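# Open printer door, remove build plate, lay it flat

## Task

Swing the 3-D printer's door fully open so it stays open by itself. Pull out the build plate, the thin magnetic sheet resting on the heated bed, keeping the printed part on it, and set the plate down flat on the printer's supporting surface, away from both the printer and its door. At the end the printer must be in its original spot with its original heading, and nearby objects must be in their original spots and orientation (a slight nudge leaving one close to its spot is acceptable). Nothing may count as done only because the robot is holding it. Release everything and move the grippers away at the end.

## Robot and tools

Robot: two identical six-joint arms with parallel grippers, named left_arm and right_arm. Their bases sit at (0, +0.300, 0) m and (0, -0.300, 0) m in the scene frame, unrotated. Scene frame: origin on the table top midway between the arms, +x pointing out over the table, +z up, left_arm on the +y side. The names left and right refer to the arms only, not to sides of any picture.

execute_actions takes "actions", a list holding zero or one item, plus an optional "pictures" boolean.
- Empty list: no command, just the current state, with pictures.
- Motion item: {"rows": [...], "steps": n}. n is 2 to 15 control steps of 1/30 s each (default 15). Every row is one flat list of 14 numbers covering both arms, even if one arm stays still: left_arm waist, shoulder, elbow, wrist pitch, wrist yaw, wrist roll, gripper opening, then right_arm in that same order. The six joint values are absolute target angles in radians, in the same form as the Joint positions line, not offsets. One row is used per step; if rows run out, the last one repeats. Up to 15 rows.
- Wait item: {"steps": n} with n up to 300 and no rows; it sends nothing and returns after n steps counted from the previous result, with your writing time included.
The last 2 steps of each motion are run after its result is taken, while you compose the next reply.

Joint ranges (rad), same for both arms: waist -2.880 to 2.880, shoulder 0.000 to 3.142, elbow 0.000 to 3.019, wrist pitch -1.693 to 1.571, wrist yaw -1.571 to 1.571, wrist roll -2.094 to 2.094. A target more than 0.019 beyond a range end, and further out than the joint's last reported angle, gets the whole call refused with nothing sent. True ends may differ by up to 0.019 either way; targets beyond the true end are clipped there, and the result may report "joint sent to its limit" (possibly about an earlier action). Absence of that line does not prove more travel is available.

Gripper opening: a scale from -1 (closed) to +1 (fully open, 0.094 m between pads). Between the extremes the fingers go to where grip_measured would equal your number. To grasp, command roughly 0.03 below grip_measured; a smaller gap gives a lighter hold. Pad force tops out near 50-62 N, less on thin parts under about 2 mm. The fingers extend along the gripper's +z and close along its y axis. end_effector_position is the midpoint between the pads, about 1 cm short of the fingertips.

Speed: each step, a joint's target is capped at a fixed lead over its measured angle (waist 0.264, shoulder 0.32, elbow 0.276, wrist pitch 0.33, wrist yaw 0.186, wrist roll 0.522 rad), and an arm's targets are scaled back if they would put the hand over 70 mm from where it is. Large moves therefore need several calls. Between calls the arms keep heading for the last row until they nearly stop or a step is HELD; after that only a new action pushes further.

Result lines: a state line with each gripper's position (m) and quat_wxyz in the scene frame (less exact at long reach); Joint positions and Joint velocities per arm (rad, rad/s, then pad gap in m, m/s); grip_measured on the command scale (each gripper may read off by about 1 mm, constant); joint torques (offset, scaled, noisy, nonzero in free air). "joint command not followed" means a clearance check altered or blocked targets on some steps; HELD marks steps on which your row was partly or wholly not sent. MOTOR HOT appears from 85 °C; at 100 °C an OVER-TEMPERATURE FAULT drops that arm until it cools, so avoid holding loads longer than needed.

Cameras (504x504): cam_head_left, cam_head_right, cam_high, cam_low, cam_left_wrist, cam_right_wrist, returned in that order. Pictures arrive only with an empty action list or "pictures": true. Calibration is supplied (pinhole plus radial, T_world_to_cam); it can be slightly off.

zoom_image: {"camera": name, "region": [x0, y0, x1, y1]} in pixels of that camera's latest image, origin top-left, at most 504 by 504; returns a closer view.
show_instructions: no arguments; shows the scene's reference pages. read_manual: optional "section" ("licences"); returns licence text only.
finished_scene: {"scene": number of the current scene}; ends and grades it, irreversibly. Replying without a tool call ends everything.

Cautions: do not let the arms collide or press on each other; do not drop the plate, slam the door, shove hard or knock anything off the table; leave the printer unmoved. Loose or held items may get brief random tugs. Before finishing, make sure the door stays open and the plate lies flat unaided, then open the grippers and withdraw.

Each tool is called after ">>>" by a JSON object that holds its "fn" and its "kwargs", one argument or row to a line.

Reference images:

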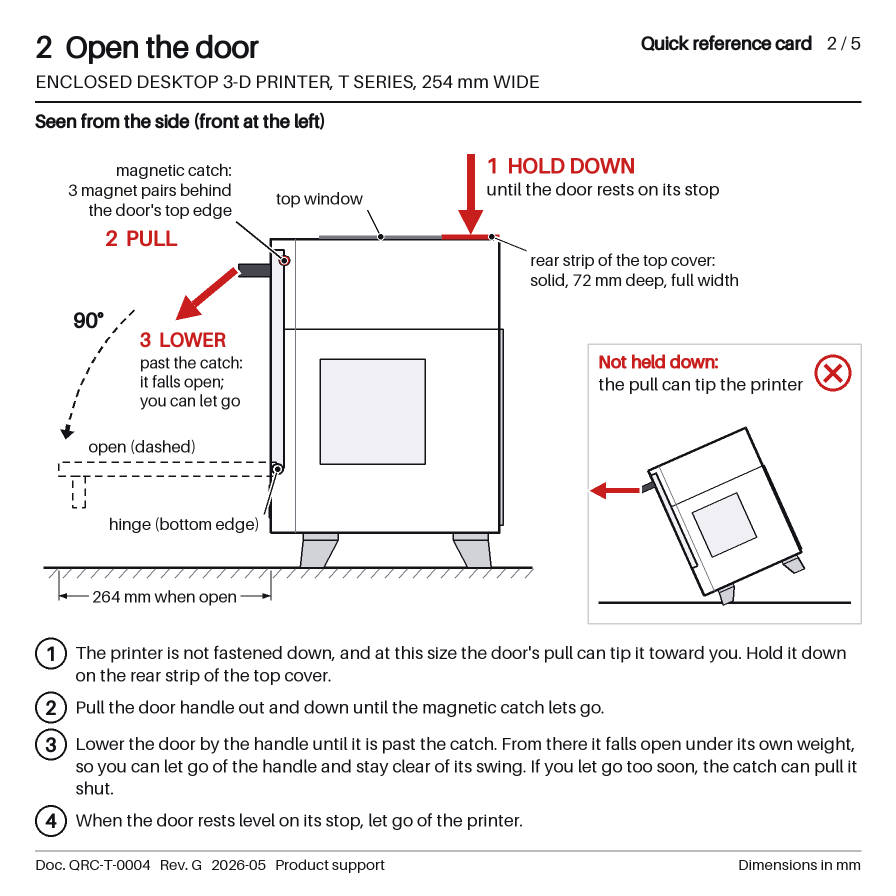

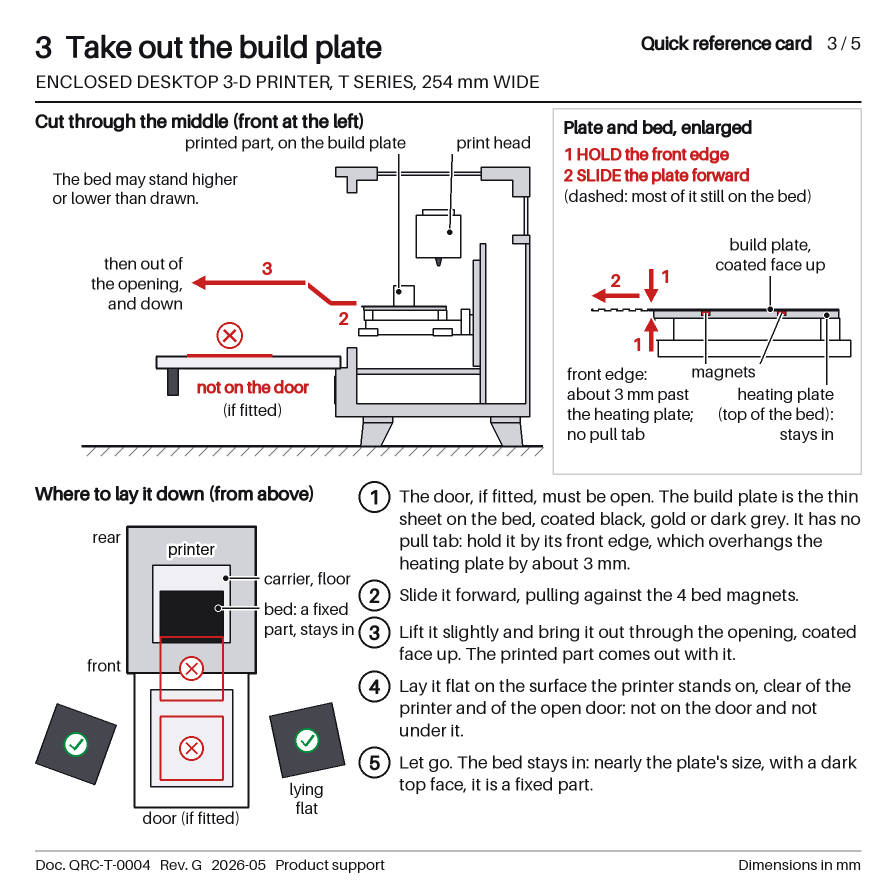

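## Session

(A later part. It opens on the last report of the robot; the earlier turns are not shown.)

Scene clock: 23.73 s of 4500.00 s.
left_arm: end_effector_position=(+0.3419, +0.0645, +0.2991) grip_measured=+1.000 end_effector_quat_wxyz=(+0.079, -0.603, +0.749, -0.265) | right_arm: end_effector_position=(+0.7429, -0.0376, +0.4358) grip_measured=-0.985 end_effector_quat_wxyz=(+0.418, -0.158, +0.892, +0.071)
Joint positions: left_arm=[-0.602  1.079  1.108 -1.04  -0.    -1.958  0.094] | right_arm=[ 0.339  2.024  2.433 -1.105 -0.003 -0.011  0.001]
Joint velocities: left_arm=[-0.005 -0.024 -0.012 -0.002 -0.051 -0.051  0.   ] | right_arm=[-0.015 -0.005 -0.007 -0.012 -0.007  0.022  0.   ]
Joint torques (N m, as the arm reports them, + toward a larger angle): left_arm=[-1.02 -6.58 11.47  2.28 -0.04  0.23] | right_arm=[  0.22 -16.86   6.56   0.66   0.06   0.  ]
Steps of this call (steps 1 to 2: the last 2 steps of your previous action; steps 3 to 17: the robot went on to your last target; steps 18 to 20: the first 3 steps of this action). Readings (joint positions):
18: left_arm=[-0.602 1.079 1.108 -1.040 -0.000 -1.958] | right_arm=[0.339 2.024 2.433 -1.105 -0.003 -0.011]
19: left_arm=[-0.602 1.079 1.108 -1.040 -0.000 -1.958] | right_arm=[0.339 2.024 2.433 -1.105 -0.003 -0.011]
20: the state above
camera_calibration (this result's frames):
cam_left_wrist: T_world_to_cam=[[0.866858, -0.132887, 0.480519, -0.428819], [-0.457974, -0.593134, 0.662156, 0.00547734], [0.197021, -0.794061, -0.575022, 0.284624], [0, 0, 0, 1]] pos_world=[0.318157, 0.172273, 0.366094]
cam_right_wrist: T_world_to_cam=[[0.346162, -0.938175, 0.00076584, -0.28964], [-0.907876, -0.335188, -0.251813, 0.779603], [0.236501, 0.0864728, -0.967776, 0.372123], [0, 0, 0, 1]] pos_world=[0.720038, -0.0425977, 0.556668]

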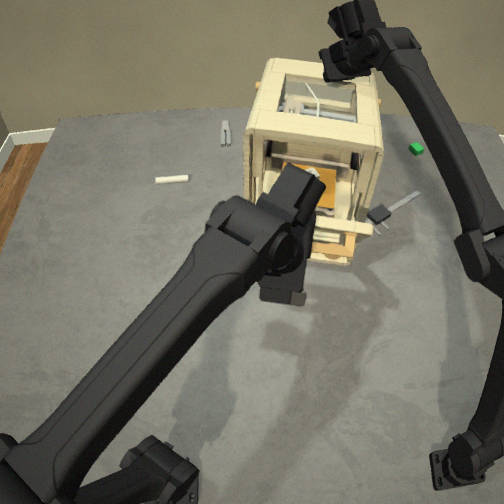

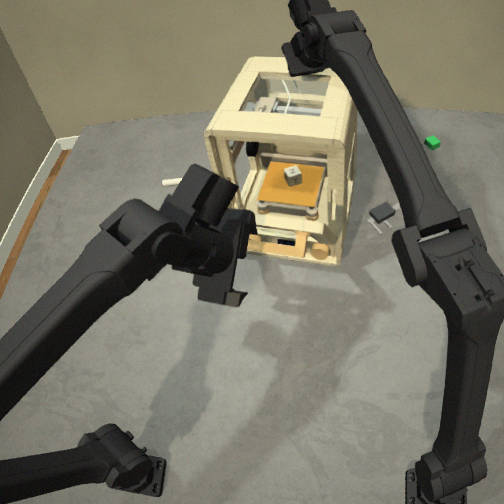

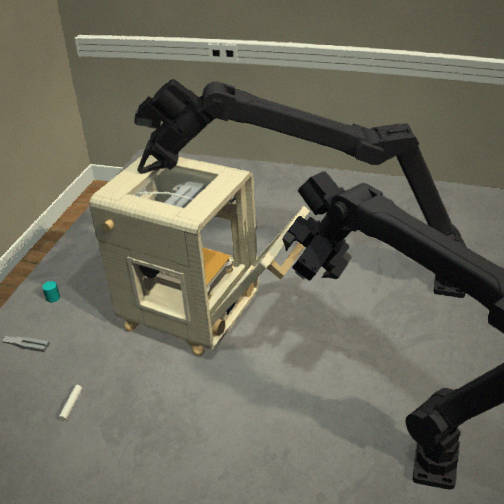

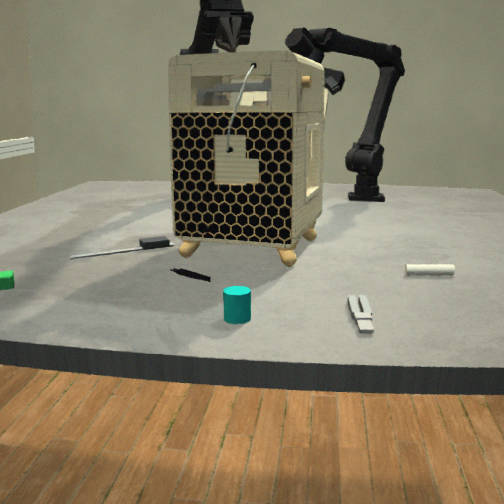

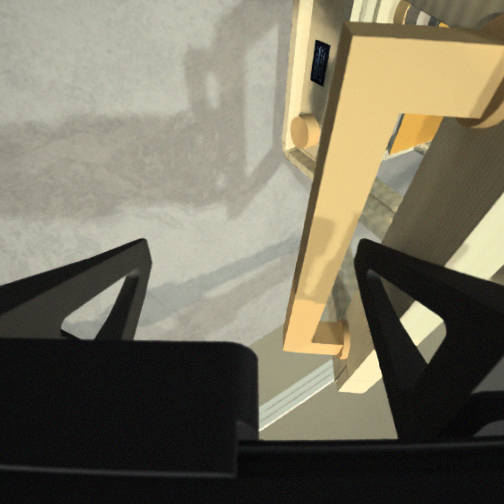

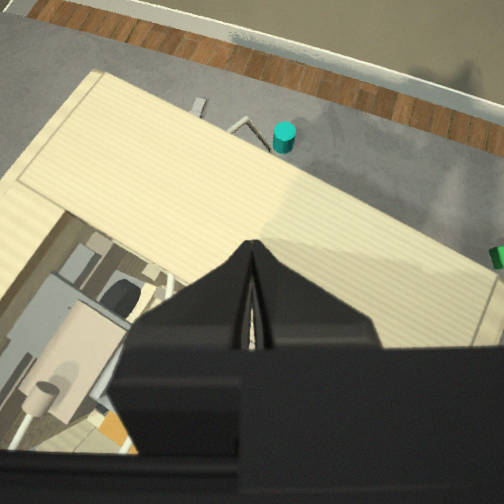

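>>> {"fn": "execute_actions", "kwargs": {
  "actions": [
    {"rows": [[-0.610,1.075,1.075,-0.98,0,-1.945,1,0.337,2.07,2.40,-1.14,0,0,-1],[-0.614,1.052,1.035,-0.935,0,-1.94,1,0.337,2.07,2.40,-1.14,0,0,-1],[-0.618,1.030,0.995,-0.89,0,-1.936,1,0.337,2.07,2.40,-1.14,0,0,-1],[-0.622,1.008,0.955,-0.845,0,-1.932,1,0.337,2.07,2.40,-1.14,0,0,-1],[-0.626,0.985,0.915,-0.80,0,-1.928,1,0.337,2.07,2.40,-1.14,0,0,-1],[-0.630,0.962,0.875,-0.755,0,-1.924,1,0.337,2.07,2.40,-1.14,0,0,-1],[-0.634,0.94,0.835,-0.71,0,-1.92,1,0.337,2.07,2.40,-1.14,0,0,-1],[-0.638,0.917,0.795,-0.665,0,-1.916,1,0.337,2.07,2.40,-1.14,0,0,-1],[-0.642,0.895,0.755,-0.62,0,-1.912,1,0.337,2.07,2.40,-1.14,0,0,-1],[-0.645,0.875,0.72,-0.58,0,-1.908,1,0.337,2.07,2.40,-1.14,0,0,-1],[-0.648,0.868,0.708,-0.56,0,-1.905,1,0.337,2.07,2.40,-1.14,0,0,-1]], "steps": 15}
  ],
  "pictures": true
}}

Scene clock: 24.43 s of 4500.00 s.
left_arm: end_effector_position=(+0.3066, +0.0695, +0.2267) grip_measured=+1.000 end_effector_quat_wxyz=(+0.108, -0.554, +0.738, -0.371) | right_arm: end_effector_position=(+0.7429, -0.0376, +0.4358) grip_measured=-0.985 end_effector_quat_wxyz=(+0.418, -0.158, +0.892, +0.071)
Joint positions: left_arm=[-0.644  0.877  0.704 -0.604 -0.    -1.931  0.094] | right_arm=[ 0.339  2.024  2.433 -1.105 -0.003 -0.011  0.001]
Joint velocities: left_arm=[-0.044 -0.142 -0.305  0.452  0.037  0.022  0.   ] | right_arm=[ 0.005 -0.015 -0.017 -0.007  0.022 -0.022  0.001]
Joint torques (N m, as the arm reports them, + toward a larger angle): left_arm=[-0.87 -4.16 13.38  1.98 -0.06  0.41] | right_arm=[  0.32 -16.87   6.55   0.67   0.06   0.  ]
Steps of this call (steps 1 to 2: the last 2 steps of your previous action; steps 3 to 8: the robot went on to your last target; steps 9 to 21: the first 13 steps of this action). Readings (joint positions):
9: left_arm=[-0.602 1.079 1.105 -1.033 -0.000 -1.958] | right_arm=[0.339 2.024 2.433 -1.105 -0.003 -0.011]
10: left_arm=[-0.602 1.075 1.093 -1.011 -0.000 -1.957] | right_arm=[0.339 2.024 2.433 -1.105 -0.003 -0.011]
12: left_arm=[-0.605 1.054 1.040 -0.935 -0.000 -1.953] | right_arm=[0.339 2.024 2.433 -1.105 -0.003 -0.011]
16: left_arm=[-0.622 0.972 0.871 -0.770 -0.000 -1.941] | right_arm=[0.339 2.024 2.433 -1.105 -0.003 -0.011]
21: the state above
camera_calibration (this result's frames):
cam_left_wrist: T_world_to_cam=[[0.745101, -0.112746, 0.657353, -0.366902], [-0.620013, -0.480303, 0.620397, 0.0914304], [0.245781, -0.869826, -0.427778, 0.210859], [0, 0, 0, 1]] pos_world=[0.278242, 0.185958, 0.274662]
cam_right_wrist: T_world_to_cam=[[0.346162, -0.938175, 0.00076584, -0.28964], [-0.907876, -0.335188, -0.251813, 0.779603], [0.236501, 0.0864728, -0.967776, 0.372123], [0, 0, 0, 1]] pos_world=[0.720038, -0.0425977, 0.556668]

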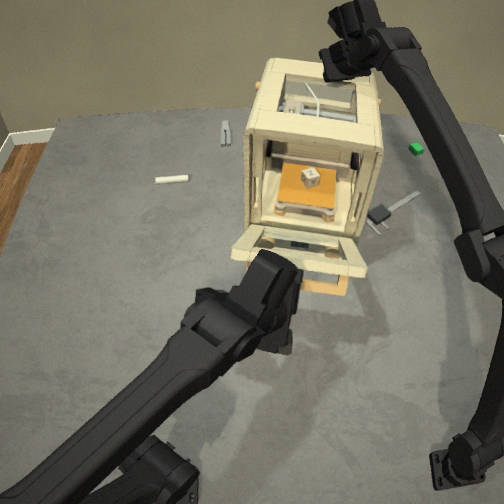

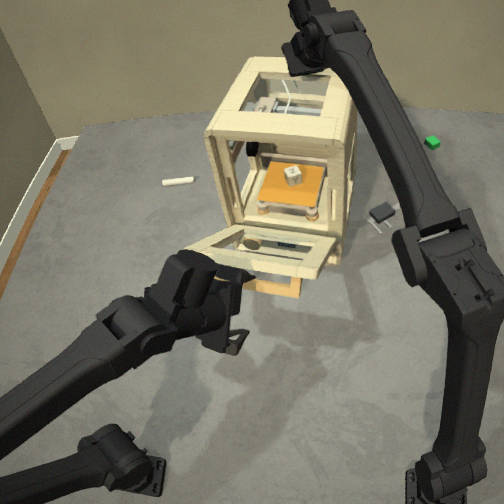

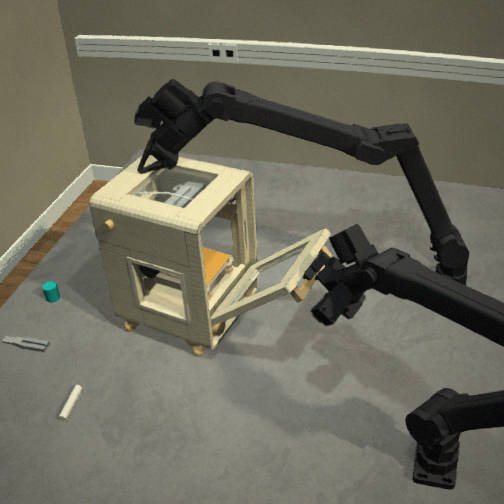

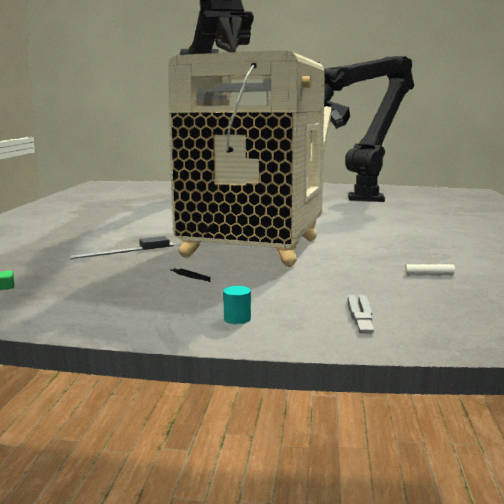

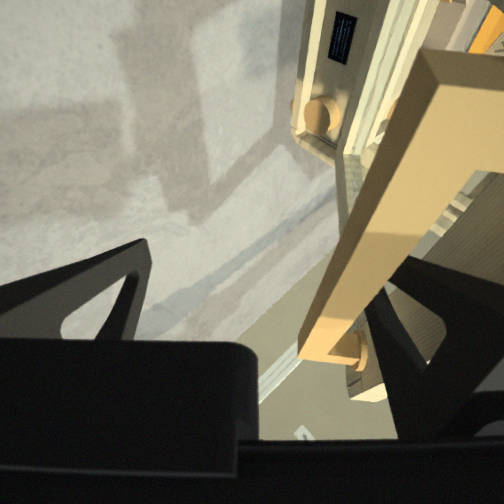

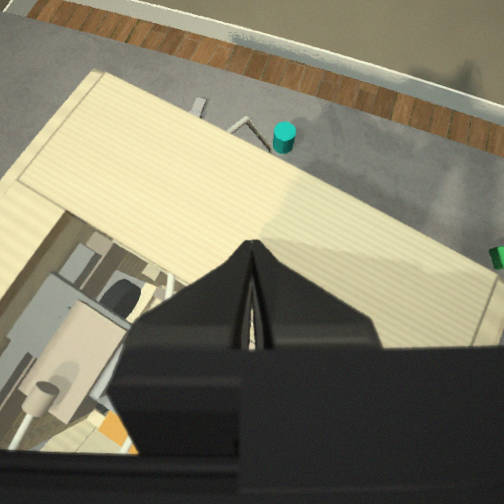

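>>> {"fn": "execute_actions", "kwargs": {
  "actions": [
    {"rows": [[-0.648,0.856,0.677,-0.52,0,-1.897,1,0.337,2.07,2.40,-1.14,0,0,-1],[-0.648,0.844,0.646,-0.478,0,-1.89,1,0.337,2.07,2.40,-1.14,0,0,-1],[-0.648,0.832,0.615,-0.436,0,-1.882,1,0.337,2.07,2.40,-1.14,0,0,-1],[-0.648,0.820,0.584,-0.394,0,-1.875,1,0.337,2.07,2.40,-1.14,0,0,-1],[-0.648,0.808,0.553,-0.352,0,-1.867,1,0.337,2.07,2.40,-1.14,0,0,-1],[-0.648,0.796,0.522,-0.31,0,-1.86,1,0.337,2.07,2.40,-1.14,0,0,-1],[-0.650,0.794,0.494,-0.263,0,-1.85,1,0.337,2.07,2.40,-1.14,0,0,-1],[-0.652,0.792,0.466,-0.217,0,-1.84,1,0.337,2.07,2.40,-1.14,0,0,-1],[-0.654,0.790,0.438,-0.17,0,-1.83,1,0.337,2.07,2.40,-1.14,0,0,-1],[-0.656,0.788,0.410,-0.123,0,-1.82,1,0.337,2.07,2.40,-1.14,0,0,-1],[-0.658,0.786,0.382,-0.077,0,-1.81,1,0.337,2.07,2.40,-1.14,0,0,-1],[-0.660,0.784,0.355,-0.03,0,-1.80,1,0.337,2.07,2.40,-1.14,0,0,-1]], "steps": 15}
  ],
  "pictures": true
}}

Scene clock: 26.10 s of 4500.00 s.
left_arm: end_effector_position=(+0.2909, +0.0773, +0.1698) grip_measured=+1.000 end_effector_quat_wxyz=(+0.159, -0.486, +0.717, -0.474) | right_arm: end_effector_position=(+0.7429, -0.0376, +0.4358) grip_measured=-0.985 end_effector_quat_wxyz=(+0.418, -0.158, +0.892, +0.071)
Joint positions: left_arm=[-0.652  0.792  0.374 -0.106  0.    -1.843  0.094] | right_arm=[ 0.339  2.024  2.433 -1.105 -0.003 -0.011  0.001]
Joint velocities: left_arm=[-0.044 -0.005 -0.569  0.926 -0.051  0.11   0.   ] | right_arm=[-0.005 -0.005 -0.007 -0.022 -0.007  0.081 -0.001]
Joint torques (N m, as the arm reports them, + toward a larger angle): left_arm=[-0.87 -3.22 12.39  2.13  0.01  0.44] | right_arm=[  0.28 -16.87   6.58   0.64   0.05   0.  ]
Steps of this call (steps 1 to 2: the last 2 steps of your previous action; steps 3 to 30: the robot went on to your last target; steps 31 to 37: nothing new was sent; steps 38 to 50: the first 13 steps of this action). Readings (joint positions):
38: left_arm=[-0.644 0.874 0.695 -0.578 -0.000 -1.924] | right_arm=[0.339 2.024 2.433 -1.105 -0.003 -0.011]
39: left_arm=[-0.644 0.871 0.686 -0.556 -0.000 -1.921] | right_arm=[0.339 2.024 2.433 -1.105 -0.003 -0.011]
41: left_arm=[-0.644 0.856 0.647 -0.485 -0.000 -1.910] | right_arm=[0.339 2.024 2.433 -1.105 -0.003 -0.011]
45: left_arm=[-0.644 0.807 0.521 -0.326 0.000 -1.883] | right_arm=[0.339 2.024 2.433 -1.105 -0.003 -0.011]
50: the state above
camera_calibration (this result's frames):
cam_left_wrist: T_world_to_cam=[[0.556516, -0.0809371, 0.826885, -0.293287], [-0.783529, -0.382168, 0.489929, 0.182912], [0.276355, -0.920542, -0.276099, 0.16647], [0, 0, 0, 1]] pos_world=[0.260531, 0.199407, 0.198863]
cam_right_wrist: T_world_to_cam=[[0.346162, -0.938175, 0.00076584, -0.28964], [-0.907876, -0.335188, -0.251813, 0.779603], [0.236501, 0.0864728, -0.967776, 0.372123], [0, 0, 0, 1]] pos_world=[0.720038, -0.0425977, 0.556668]

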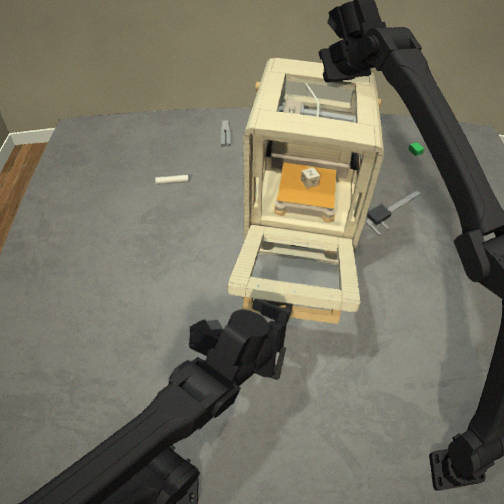

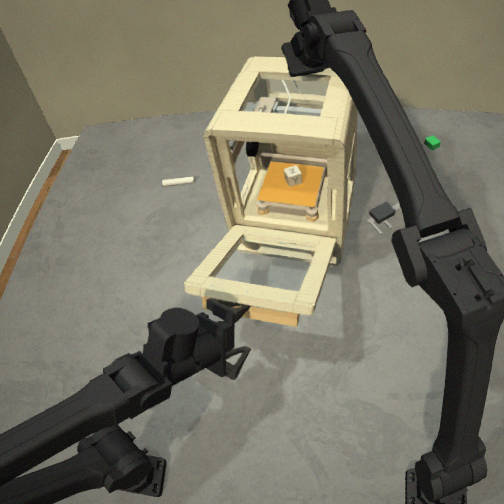

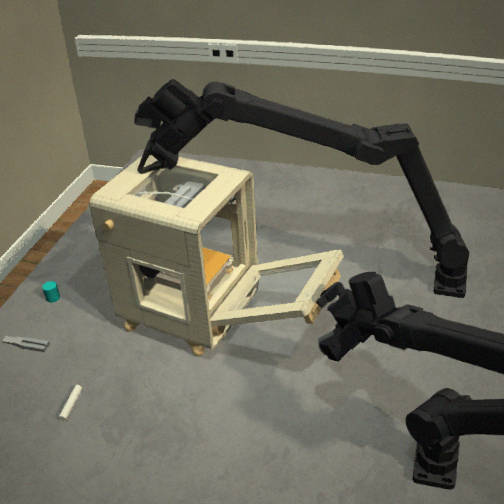

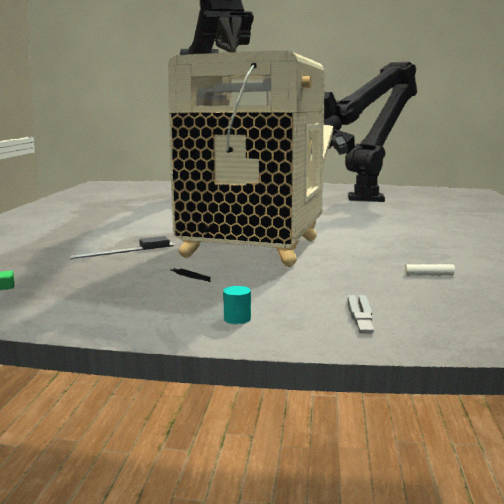

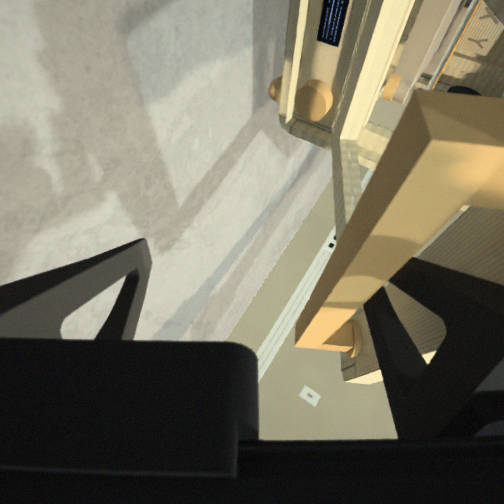

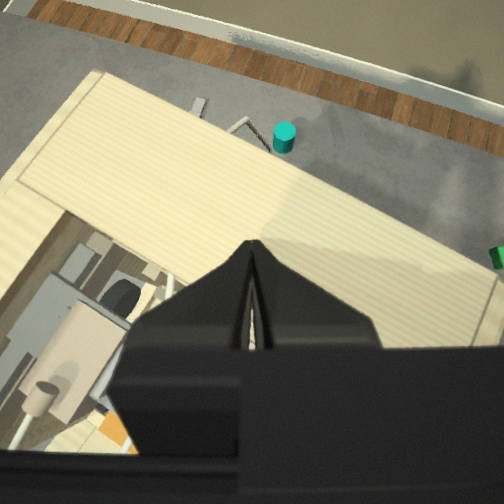

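>>> {"fn": "execute_actions", "kwargs": {
  "actions": [
    {"rows": [[-0.66,0.76,0.355,-0.06,0,-1.80,1,0.337,2.07,2.40,-1.14,0,0,-1],[-0.66,0.72,0.355,-0.10,0,-1.80,1,0.337,2.07,2.40,-1.14,0,0,-1],[-0.66,0.68,0.355,-0.14,0,-1.80,1,0.337,2.07,2.40,-1.14,0,0,-1],[-0.66,0.64,0.355,-0.18,0,-1.80,1,0.337,2.07,2.40,-1.14,0,0,-1],[-0.66,0.60,0.355,-0.22,0,-1.80,1,0.337,2.07,2.40,-1.14,0,0,-1],[-0.66,0.56,0.355,-0.26,0,-1.80,1,0.337,2.07,2.40,-1.14,0,0,-1],[-0.66,0.52,0.357,-0.30,0,-1.80,1,0.337,2.07,2.40,-1.14,0,0,-1],[-0.66,0.48,0.36,-0.34,0,-1.80,1,0.337,2.07,2.40,-1.14,0,0,-1],[-0.66,0.44,0.365,-0.385,0,-1.80,1,0.337,2.07,2.40,-1.14,0,0,-1],[-0.66,0.40,0.37,-0.43,0,-1.80,1,0.337,2.07,2.40,-1.14,0,0,-1],[-0.66,0.38,0.375,-0.445,0,-1.80,1,0.337,2.07,2.40,-1.14,0,0,-1]], "steps": 15}
  ],
  "pictures": true
}}

Scene clock: 27.10 s of 4500.00 s.
left_arm: end_effector_position=(+0.2365, +0.1178, +0.2156) grip_measured=+1.000 end_effector_quat_wxyz=(+0.176, -0.462, +0.708, -0.504) | right_arm: end_effector_position=(+0.7429, -0.0376, +0.4358) grip_measured=-0.985 end_effector_quat_wxyz=(+0.418, -0.158, +0.892, +0.071)
Joint positions: left_arm=[-0.654  0.377  0.346 -0.414  0.002 -1.812  0.094] | right_arm=[ 0.339  2.024  2.433 -1.105 -0.003 -0.011  0.001]
Joint velocities: left_arm=[-0.005 -0.62   0.017 -0.3    0.007  0.022  0.   ] | right_arm=[-0.005  0.005 -0.002 -0.002 -0.022  0.051  0.001]
Joint torques (N m, as the arm reports them, + toward a larger angle): left_arm=[-1.37  5.59 14.33  1.51 -0.08  0.3 ] | right_arm=[  0.24 -16.84   6.59   0.63   0.03  -0.02]
Steps of this call (steps 1 to 2: the last 2 steps of your previous action; steps 3 to 17: the robot went on to your last target; steps 18 to 30: the first 13 steps of this action). Readings (joint positions):
18: left_arm=[-0.654 0.791 0.348 -0.059 0.000 -1.820] | right_arm=[0.339 2.024 2.433 -1.105 -0.003 -0.011]
19: left_arm=[-0.654 0.786 0.348 -0.066 0.000 -1.819] | right_arm=[0.339 2.024 2.433 -1.105 -0.003 -0.011]
21: left_arm=[-0.654 0.748 0.348 -0.115 0.000 -1.817] | right_arm=[0.339 2.024 2.433 -1.105 -0.003 -0.011]
25: left_arm=[-0.654 0.583 0.346 -0.265 0.001 -1.815] | right_arm=[0.339 2.024 2.433 -1.105 -0.003 -0.011]
30: the state above
camera_calibration (this result's frames):
cam_left_wrist: T_world_to_cam=[[0.487474, -0.0672953, 0.87054, -0.292353], [-0.827028, -0.355302, 0.435643, 0.15214], [0.279988, -0.932326, -0.228856, 0.221743], [0, 0, 0, 1]] pos_world=[0.206254, 0.241118, 0.238974]
cam_right_wrist: T_world_to_cam=[[0.346162, -0.938175, 0.00076584, -0.28964], [-0.907876, -0.335188, -0.251813, 0.779603], [0.236501, 0.0864728, -0.967776, 0.372123], [0, 0, 0, 1]] pos_world=[0.720038, -0.0425977, 0.556668]

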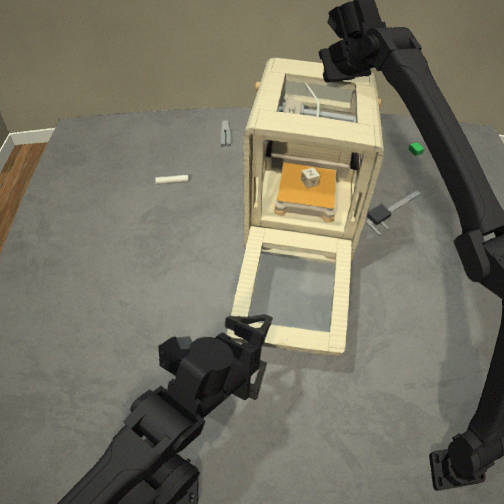

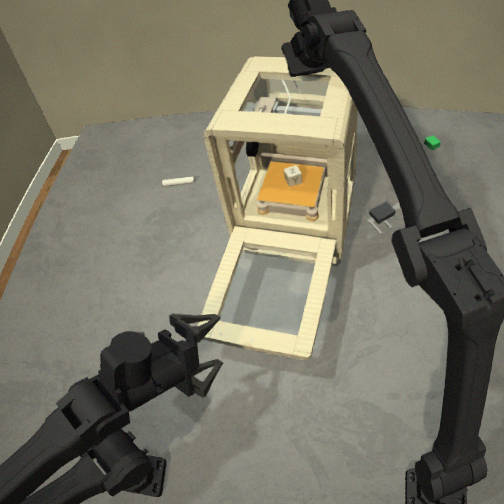

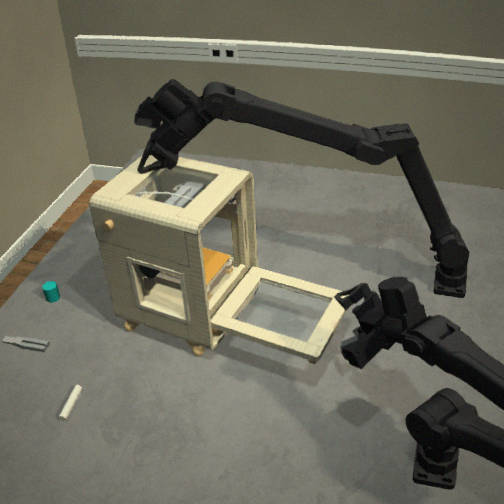

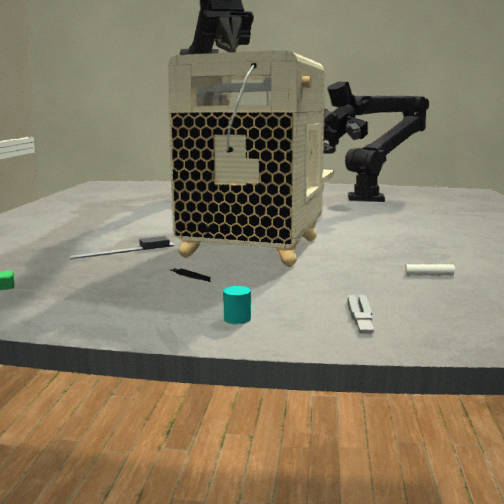

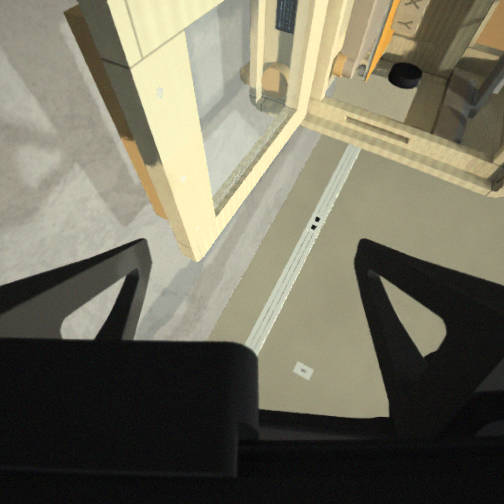

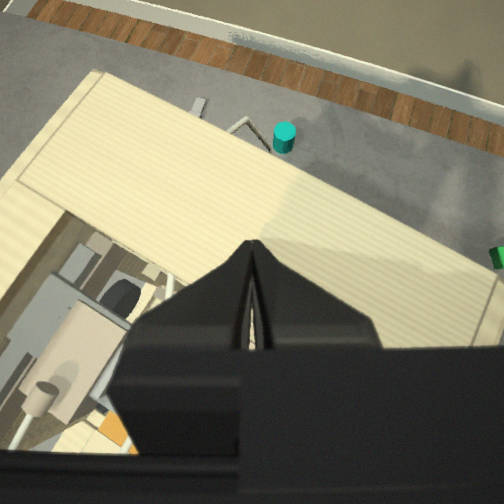

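>>> {"fn": "zoom_image", "kwargs": {
  "camera": "cam_head_left",
  "region": [240, 130, 380, 250]
}}

>>> {"fn": "zoom_image", "kwargs": {
  "camera": "cam_head_right",
  "region": [220, 130, 360, 250]
}}

>>> {"fn": "zoom_image", "kwargs": {
  "camera": "cam_high",
  "region": [180, 200, 300, 360]
}}

Region (240, 130, 380, 250) of cam_head_left's 504x504 image, scaled by 3.600, with more detail than that image has; it fills the top 432 rows of this view, and the rest is white.

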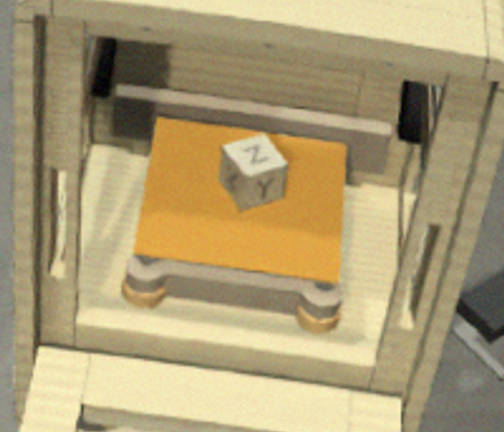

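Region (220, 130, 360, 250) of cam_head_right's 504x504 image, scaled by 3.600, with more detail than that image has; it fills the top 432 rows of this view, and the rest is white.

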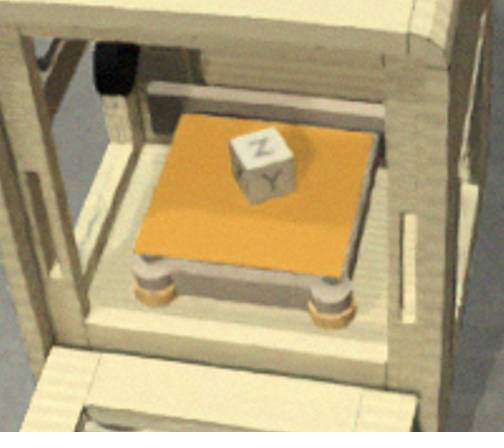

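Region (180, 200, 300, 360) of cam_high's 504x504 image, scaled by 3.150, with more detail than that image has; it fills the left 378 columns of this view, and the rest is white.

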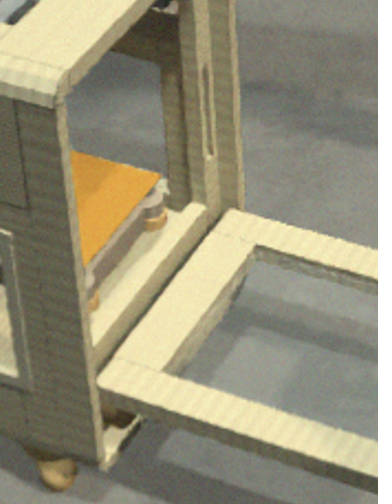

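>>> {"fn": "execute_actions", "kwargs": {
  "actions": [
    {"rows": [[-0.655,0.47,0.38,-0.34,-0.035,-1.79,0.9,0.337,2.07,2.40,-1.14,0,0,-1],[-0.652,0.56,0.41,-0.24,-0.07,-1.77,0.8,0.337,2.07,2.40,-1.14,0,0,-1],[-0.648,0.65,0.44,-0.14,-0.105,-1.75,0.7,0.337,2.07,2.40,-1.14,0,0,-1],[-0.644,0.74,0.47,-0.04,-0.14,-1.73,0.6,0.337,2.07,2.40,-1.14,0,0,-1],[-0.640,0.83,0.50,0.06,-0.175,-1.71,0.5,0.337,2.07,2.40,-1.14,0,0,-1],[-0.636,0.92,0.53,0.16,-0.21,-1.69,0.4,0.337,2.07,2.40,-1.14,0,0,-1],[-0.632,1.01,0.56,0.26,-0.245,-1.67,0.3,0.337,2.07,2.40,-1.14,0,0,-1],[-0.628,1.10,0.59,0.36,-0.28,-1.65,0.2,0.337,2.07,2.40,-1.14,0,0,-1],[-0.624,1.19,0.62,0.46,-0.315,-1.63,0.1,0.337,2.07,2.40,-1.14,0,0,-1],[-0.620,1.28,0.65,0.56,-0.35,-1.61,0.0,0.337,2.07,2.40,-1.14,0,0,-1],[-0.616,1.37,0.68,0.66,-0.385,-1.59,-0.1,0.337,2.07,2.40,-1.14,0,0,-1],[-0.612,1.46,0.70,0.76,-0.42,-1.575,-0.2,0.337,2.07,2.40,-1.14,0,0,-1],[-0.606,1.535,0.71,0.855,-0.455,-1.565,-0.3,0.337,2.07,2.40,-1.14,0,0,-1]], "steps": 15}
  ],
  "pictures": false
}}

>>> {"fn": "execute_actions", "kwargs": {
  "actions": [
    {"rows": [[-0.606,1.535,0.71,0.855,-0.455,-1.565,-0.3,0.337,2.07,2.40,-1.14,0,0,-1]], "steps": 10}
  ],
  "pictures": true
}}

Scene clock: 29.60 s of 4500.00 s.
left_arm: end_effector_position=(+0.4437, +0.0557, +0.2436) grip_measured=-0.243 end_effector_quat_wxyz=(+0.397, -0.482, +0.591, -0.512) | right_arm: end_effector_position=(+0.7412, -0.0382, +0.4359) grip_measured=-0.985 end_effector_quat_wxyz=(+0.416, -0.159, +0.893, +0.070)
Joint positions: left_arm=[-0.636  1.248  0.612  0.459 -0.403 -1.665  0.036] | right_arm=[ 0.339  2.02   2.43  -1.109 -0.003 -0.011  0.001]
Joint velocities: left_arm=[ 0.122  2.535  0.974  2.723 -1.062  0.462 -0.11 ] | right_arm=[ 0.005 -0.005 -0.007 -0.007 -0.007 -0.037 -0.001]
Joint torques (N m, as the arm reports them, + toward a larger angle): left_arm=[ 0.67 -6.48 11.35  1.46 -0.05  0.27] | right_arm=[  0.17 -16.58   6.77   0.83   0.06   0.  ]
Steps of this call (steps 1 to 2: the last 2 steps of your previous action; steps 3 to 30: the robot went on to your last target; steps 31 to 62: nothing new was sent; steps 63 to 75: the first 13 steps of this action). Readings (joint positions):
63: left_arm=[-0.654 0.376 0.346 -0.421 -0.013 -1.809] | right_arm=[0.339 2.020 2.430 -1.109 -0.003 -0.011]
64: left_arm=[-0.654 0.399 0.346 -0.381 -0.041 -1.805] | right_arm=[0.339 2.020 2.430 -1.109 -0.003 -0.011]
66: left_arm=[-0.654 0.512 0.361 -0.240 -0.104 -1.788] | right_arm=[0.339 2.020 2.430 -1.109 -0.003 -0.011]
70: left_arm=[-0.652 0.842 0.454 0.061 -0.224 -1.744] | right_arm=[0.339 2.020 2.430 -1.109 -0.003 -0.011]
75: the state above

Scene clock: 29.93 s of 4500.00 s.
left_arm: end_effector_position=(+0.5038, +0.0364, +0.2082) grip_measured=-0.298 end_effector_quat_wxyz=(+0.450, -0.465, +0.549, -0.528) | right_arm: end_effector_position=(+0.7412, -0.0382, +0.4359) grip_measured=-0.985 end_effector_quat_wxyz=(+0.416, -0.159, +0.893, +0.070)
Joint positions: left_arm=[-0.613  1.568  0.698  0.83  -0.451 -1.586  0.033] | right_arm=[ 0.339  2.02   2.43  -1.109 -0.003 -0.011  0.001]
Joint velocities: left_arm=[ 0.005 -0.249 -0.007  0.139 -0.051  0.022  0.001] | right_arm=[-0.005  0.005 -0.002  0.002 -0.066  0.095 -0.   ]
Joint torques (N m, as the arm reports them, + toward a larger angle): left_arm=[ -0.71 -15.25   9.14   2.53  -0.14   0.3 ] | right_arm=[  0.22 -16.59   6.8    0.82   0.06   0.  ]
Steps of this call (steps 1 to 2: the last 2 steps of your previous action; steps 3 to 10: the first 8 steps of this action). Readings (joint positions):
3: left_arm=[-0.619 1.486 0.699 0.737 -0.446 -1.621] | right_arm=[0.339 2.020 2.430 -1.109 -0.003 -0.011]
4: left_arm=[-0.616 1.536 0.709 0.780 -0.447 -1.612] | right_arm=[0.339 2.020 2.430 -1.109 -0.003 -0.011]
6: left_arm=[-0.613 1.579 0.704 0.808 -0.450 -1.599] | right_arm=[0.339 2.020 2.430 -1.109 -0.003 -0.011]
10: the state above
camera_calibration (this result's frames):
cam_left_wrist: T_world_to_cam=[[0.0476595, -0.00580578, 0.998847, -0.229056], [-0.705843, -0.707751, 0.0295652, 0.383874], [0.706763, -0.706438, -0.037829, -0.193728], [0, 0, 0, 1]] pos_world=[0.418791, 0.1335, 0.210114]
cam_right_wrist: T_world_to_cam=[[0.346165, -0.938173, 0.000707148, -0.289591], [-0.908864, -0.335537, -0.24775, 0.77685], [0.23267, 0.0851197, -0.968824, 0.375935], [0, 0, 0, 1]] pos_world=[0.718829, -0.0430246, 0.556885]

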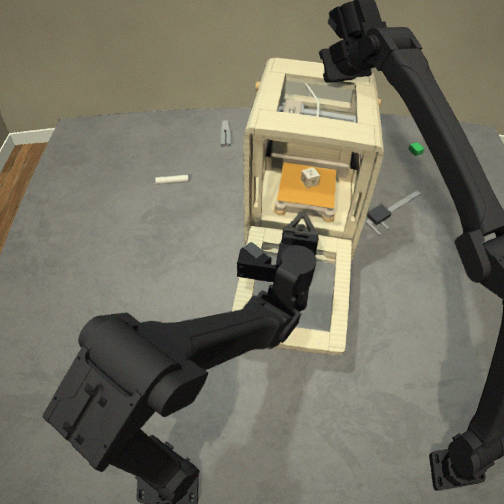

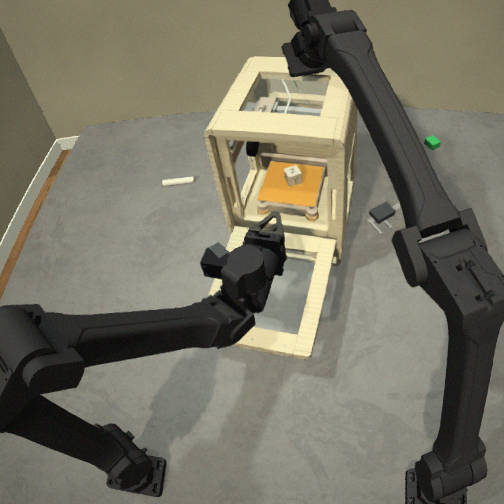

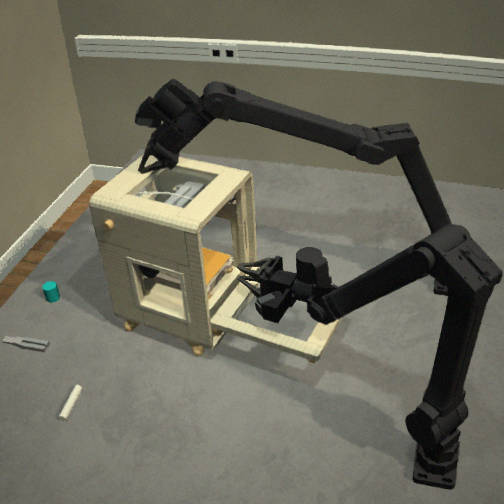

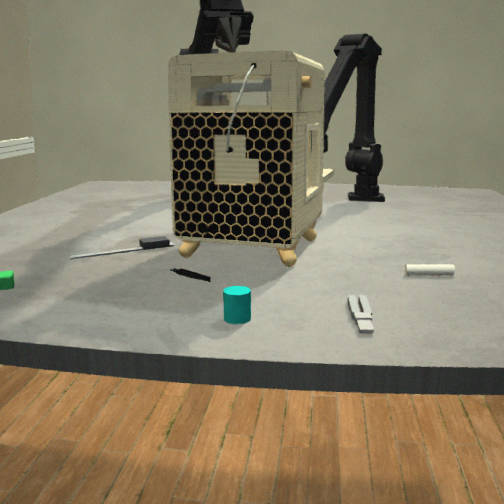

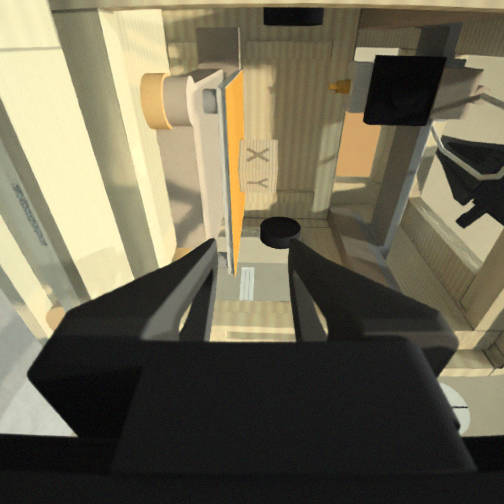

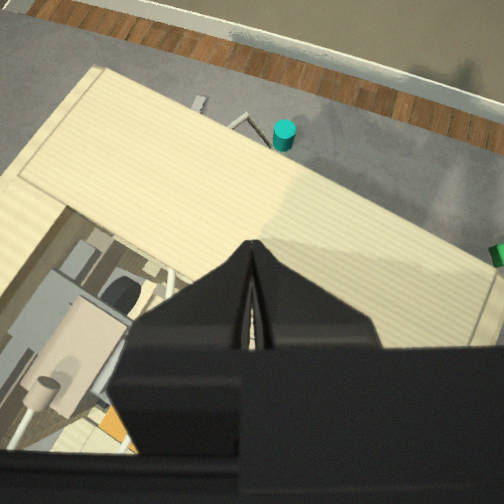

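>>> {"fn": "zoom_image", "kwargs": {
  "camera": "cam_left_wrist",
  "region": [130, 50, 330, 300]
}}

Region (130, 50, 330, 300) of cam_left_wrist's 504x504 image, scaled by 2.016, with more detail than that image has; it fills the left 403 columns of this view, and the rest is white.

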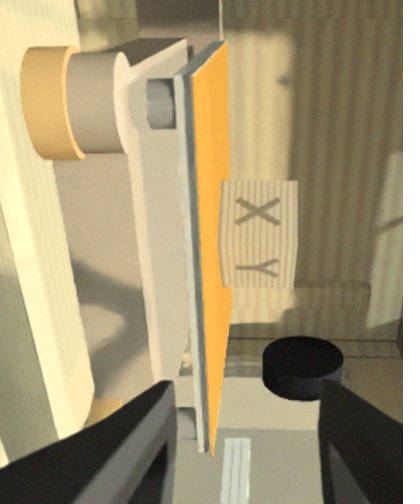

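>>> {"fn": "execute_actions", "kwargs": {
  "actions": [
    {"rows": [[-0.600,1.56,0.725,0.87,-0.445,-1.565,-0.5,0.337,2.07,2.40,-1.14,0,0,-1],[-0.594,1.585,0.74,0.885,-0.44,-1.565,-0.6,0.337,2.07,2.40,-1.14,0,0,-1],[-0.588,1.61,0.755,0.90,-0.432,-1.565,-0.7,0.337,2.07,2.40,-1.14,0,0,-1],[-0.582,1.63,0.765,0.915,-0.426,-1.565,-0.75,0.337,2.07,2.40,-1.14,0,0,-1],[-0.576,1.65,0.775,0.925,-0.42,-1.565,-0.78,0.337,2.07,2.40,-1.14,0,0,-1],[-0.572,1.66,0.78,0.935,-0.415,-1.56,-0.80,0.337,2.07,2.40,-1.14,0,0,-1]], "steps": 15}
  ],
  "pictures": true
}}

Scene clock: 34.67 s of 4500.00 s.
left_arm: end_effector_position=(+0.5299, +0.0369, +0.2060) grip_measured=-0.798 end_effector_quat_wxyz=(+0.460, -0.457, +0.534, -0.543) | right_arm: end_effector_position=(+0.7412, -0.0382, +0.4359) grip_measured=-0.985 end_effector_quat_wxyz=(+0.416, -0.159, +0.893, +0.070)
Joint positions: left_arm=[-0.578  1.65   0.748  0.916 -0.418 -1.571  0.01 ] | right_arm=[ 0.339  2.02   2.43  -1.109 -0.003 -0.011  0.001]
Joint velocities: left_arm=[ 0.005 -0.005 -0.007  0.037  0.051  0.022  0.   ] | right_arm=[-0.005 -0.005 -0.012  0.007 -0.022  0.066 -0.   ]
Joint torques (N m, as the arm reports them, + toward a larger angle): left_arm=[ -0.39 -13.93  10.76   2.61   0.18   0.29] | right_arm=[  0.26 -16.65   6.78   0.8    0.05   0.  ]
Steps of this call (steps 1 to 2: the last 2 steps of your previous action; steps 3 to 30: the robot went on to your last target; steps 31 to 90: nothing new was sent; then 1.30 s passed at rest; steps 91 to 103: the first 13 steps of this action). Readings (joint positions):
91: left_arm=[-0.613 1.537 0.698 0.843 -0.450 -1.575] | right_arm=[0.339 2.020 2.430 -1.109 -0.003 -0.011]
92: left_arm=[-0.612 1.539 0.698 0.850 -0.447 -1.575] | right_arm=[0.339 2.020 2.430 -1.109 -0.003 -0.011]
94: left_arm=[-0.607 1.553 0.706 0.875 -0.435 -1.575] | right_arm=[0.339 2.020 2.430 -1.109 -0.003 -0.011]
98: left_arm=[-0.586 1.622 0.744 0.914 -0.419 -1.572] | right_arm=[0.339 2.020 2.430 -1.109 -0.003 -0.011]
103: the state above
camera_calibration (this result's frames):
cam_left_wrist: T_world_to_cam=[[0.00108405, 0.0104684, 0.999945, -0.204183], [-0.705499, -0.708664, 0.0081838, 0.406927], [0.70871, -0.705469, 0.00661719, -0.222085], [0, 0, 0, 1]] pos_world=[0.444702, 0.133838, 0.202311]
cam_right_wrist: T_world_to_cam=[[0.346165, -0.938173, 0.000707148, -0.289591], [-0.908864, -0.335537, -0.24775, 0.77685], [0.23267, 0.0851197, -0.968824, 0.375935], [0, 0, 0, 1]] pos_world=[0.718829, -0.0430246, 0.556885]

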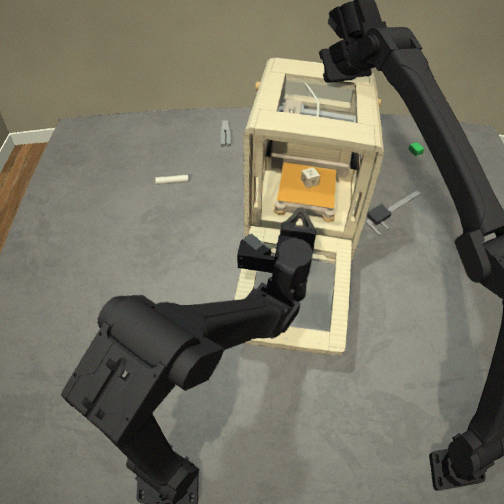

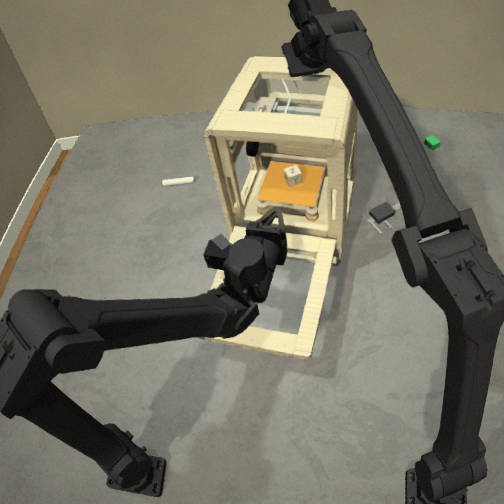

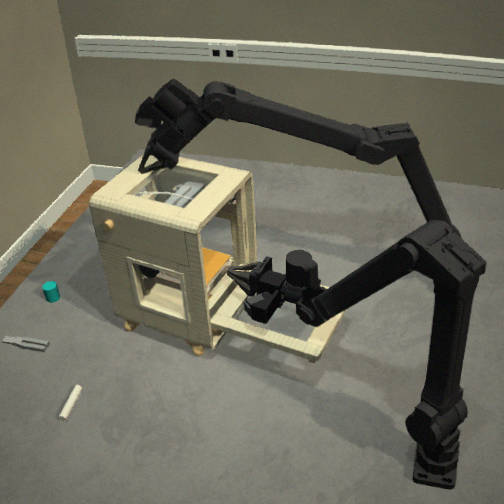

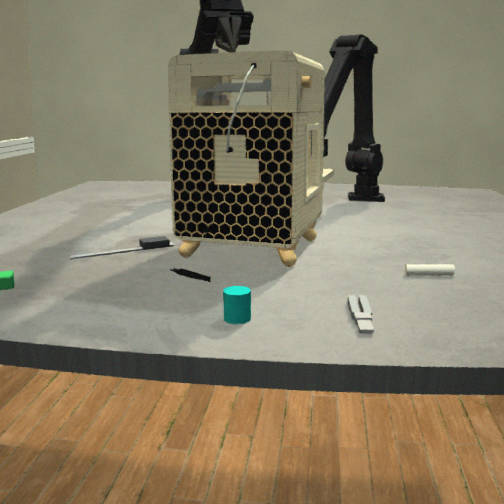

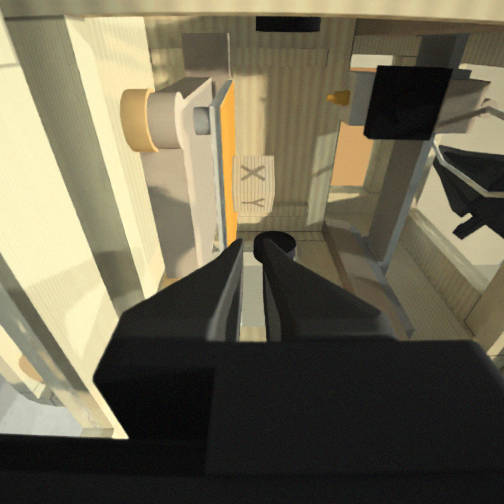

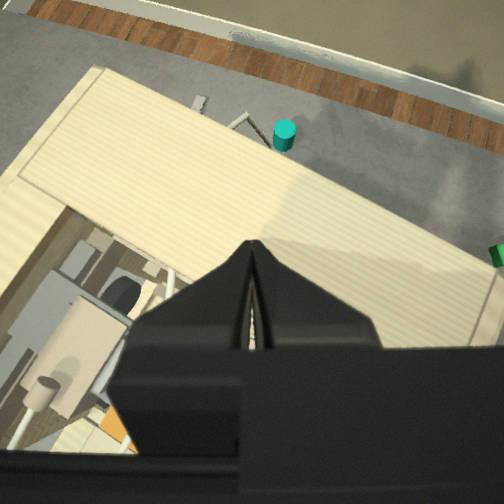

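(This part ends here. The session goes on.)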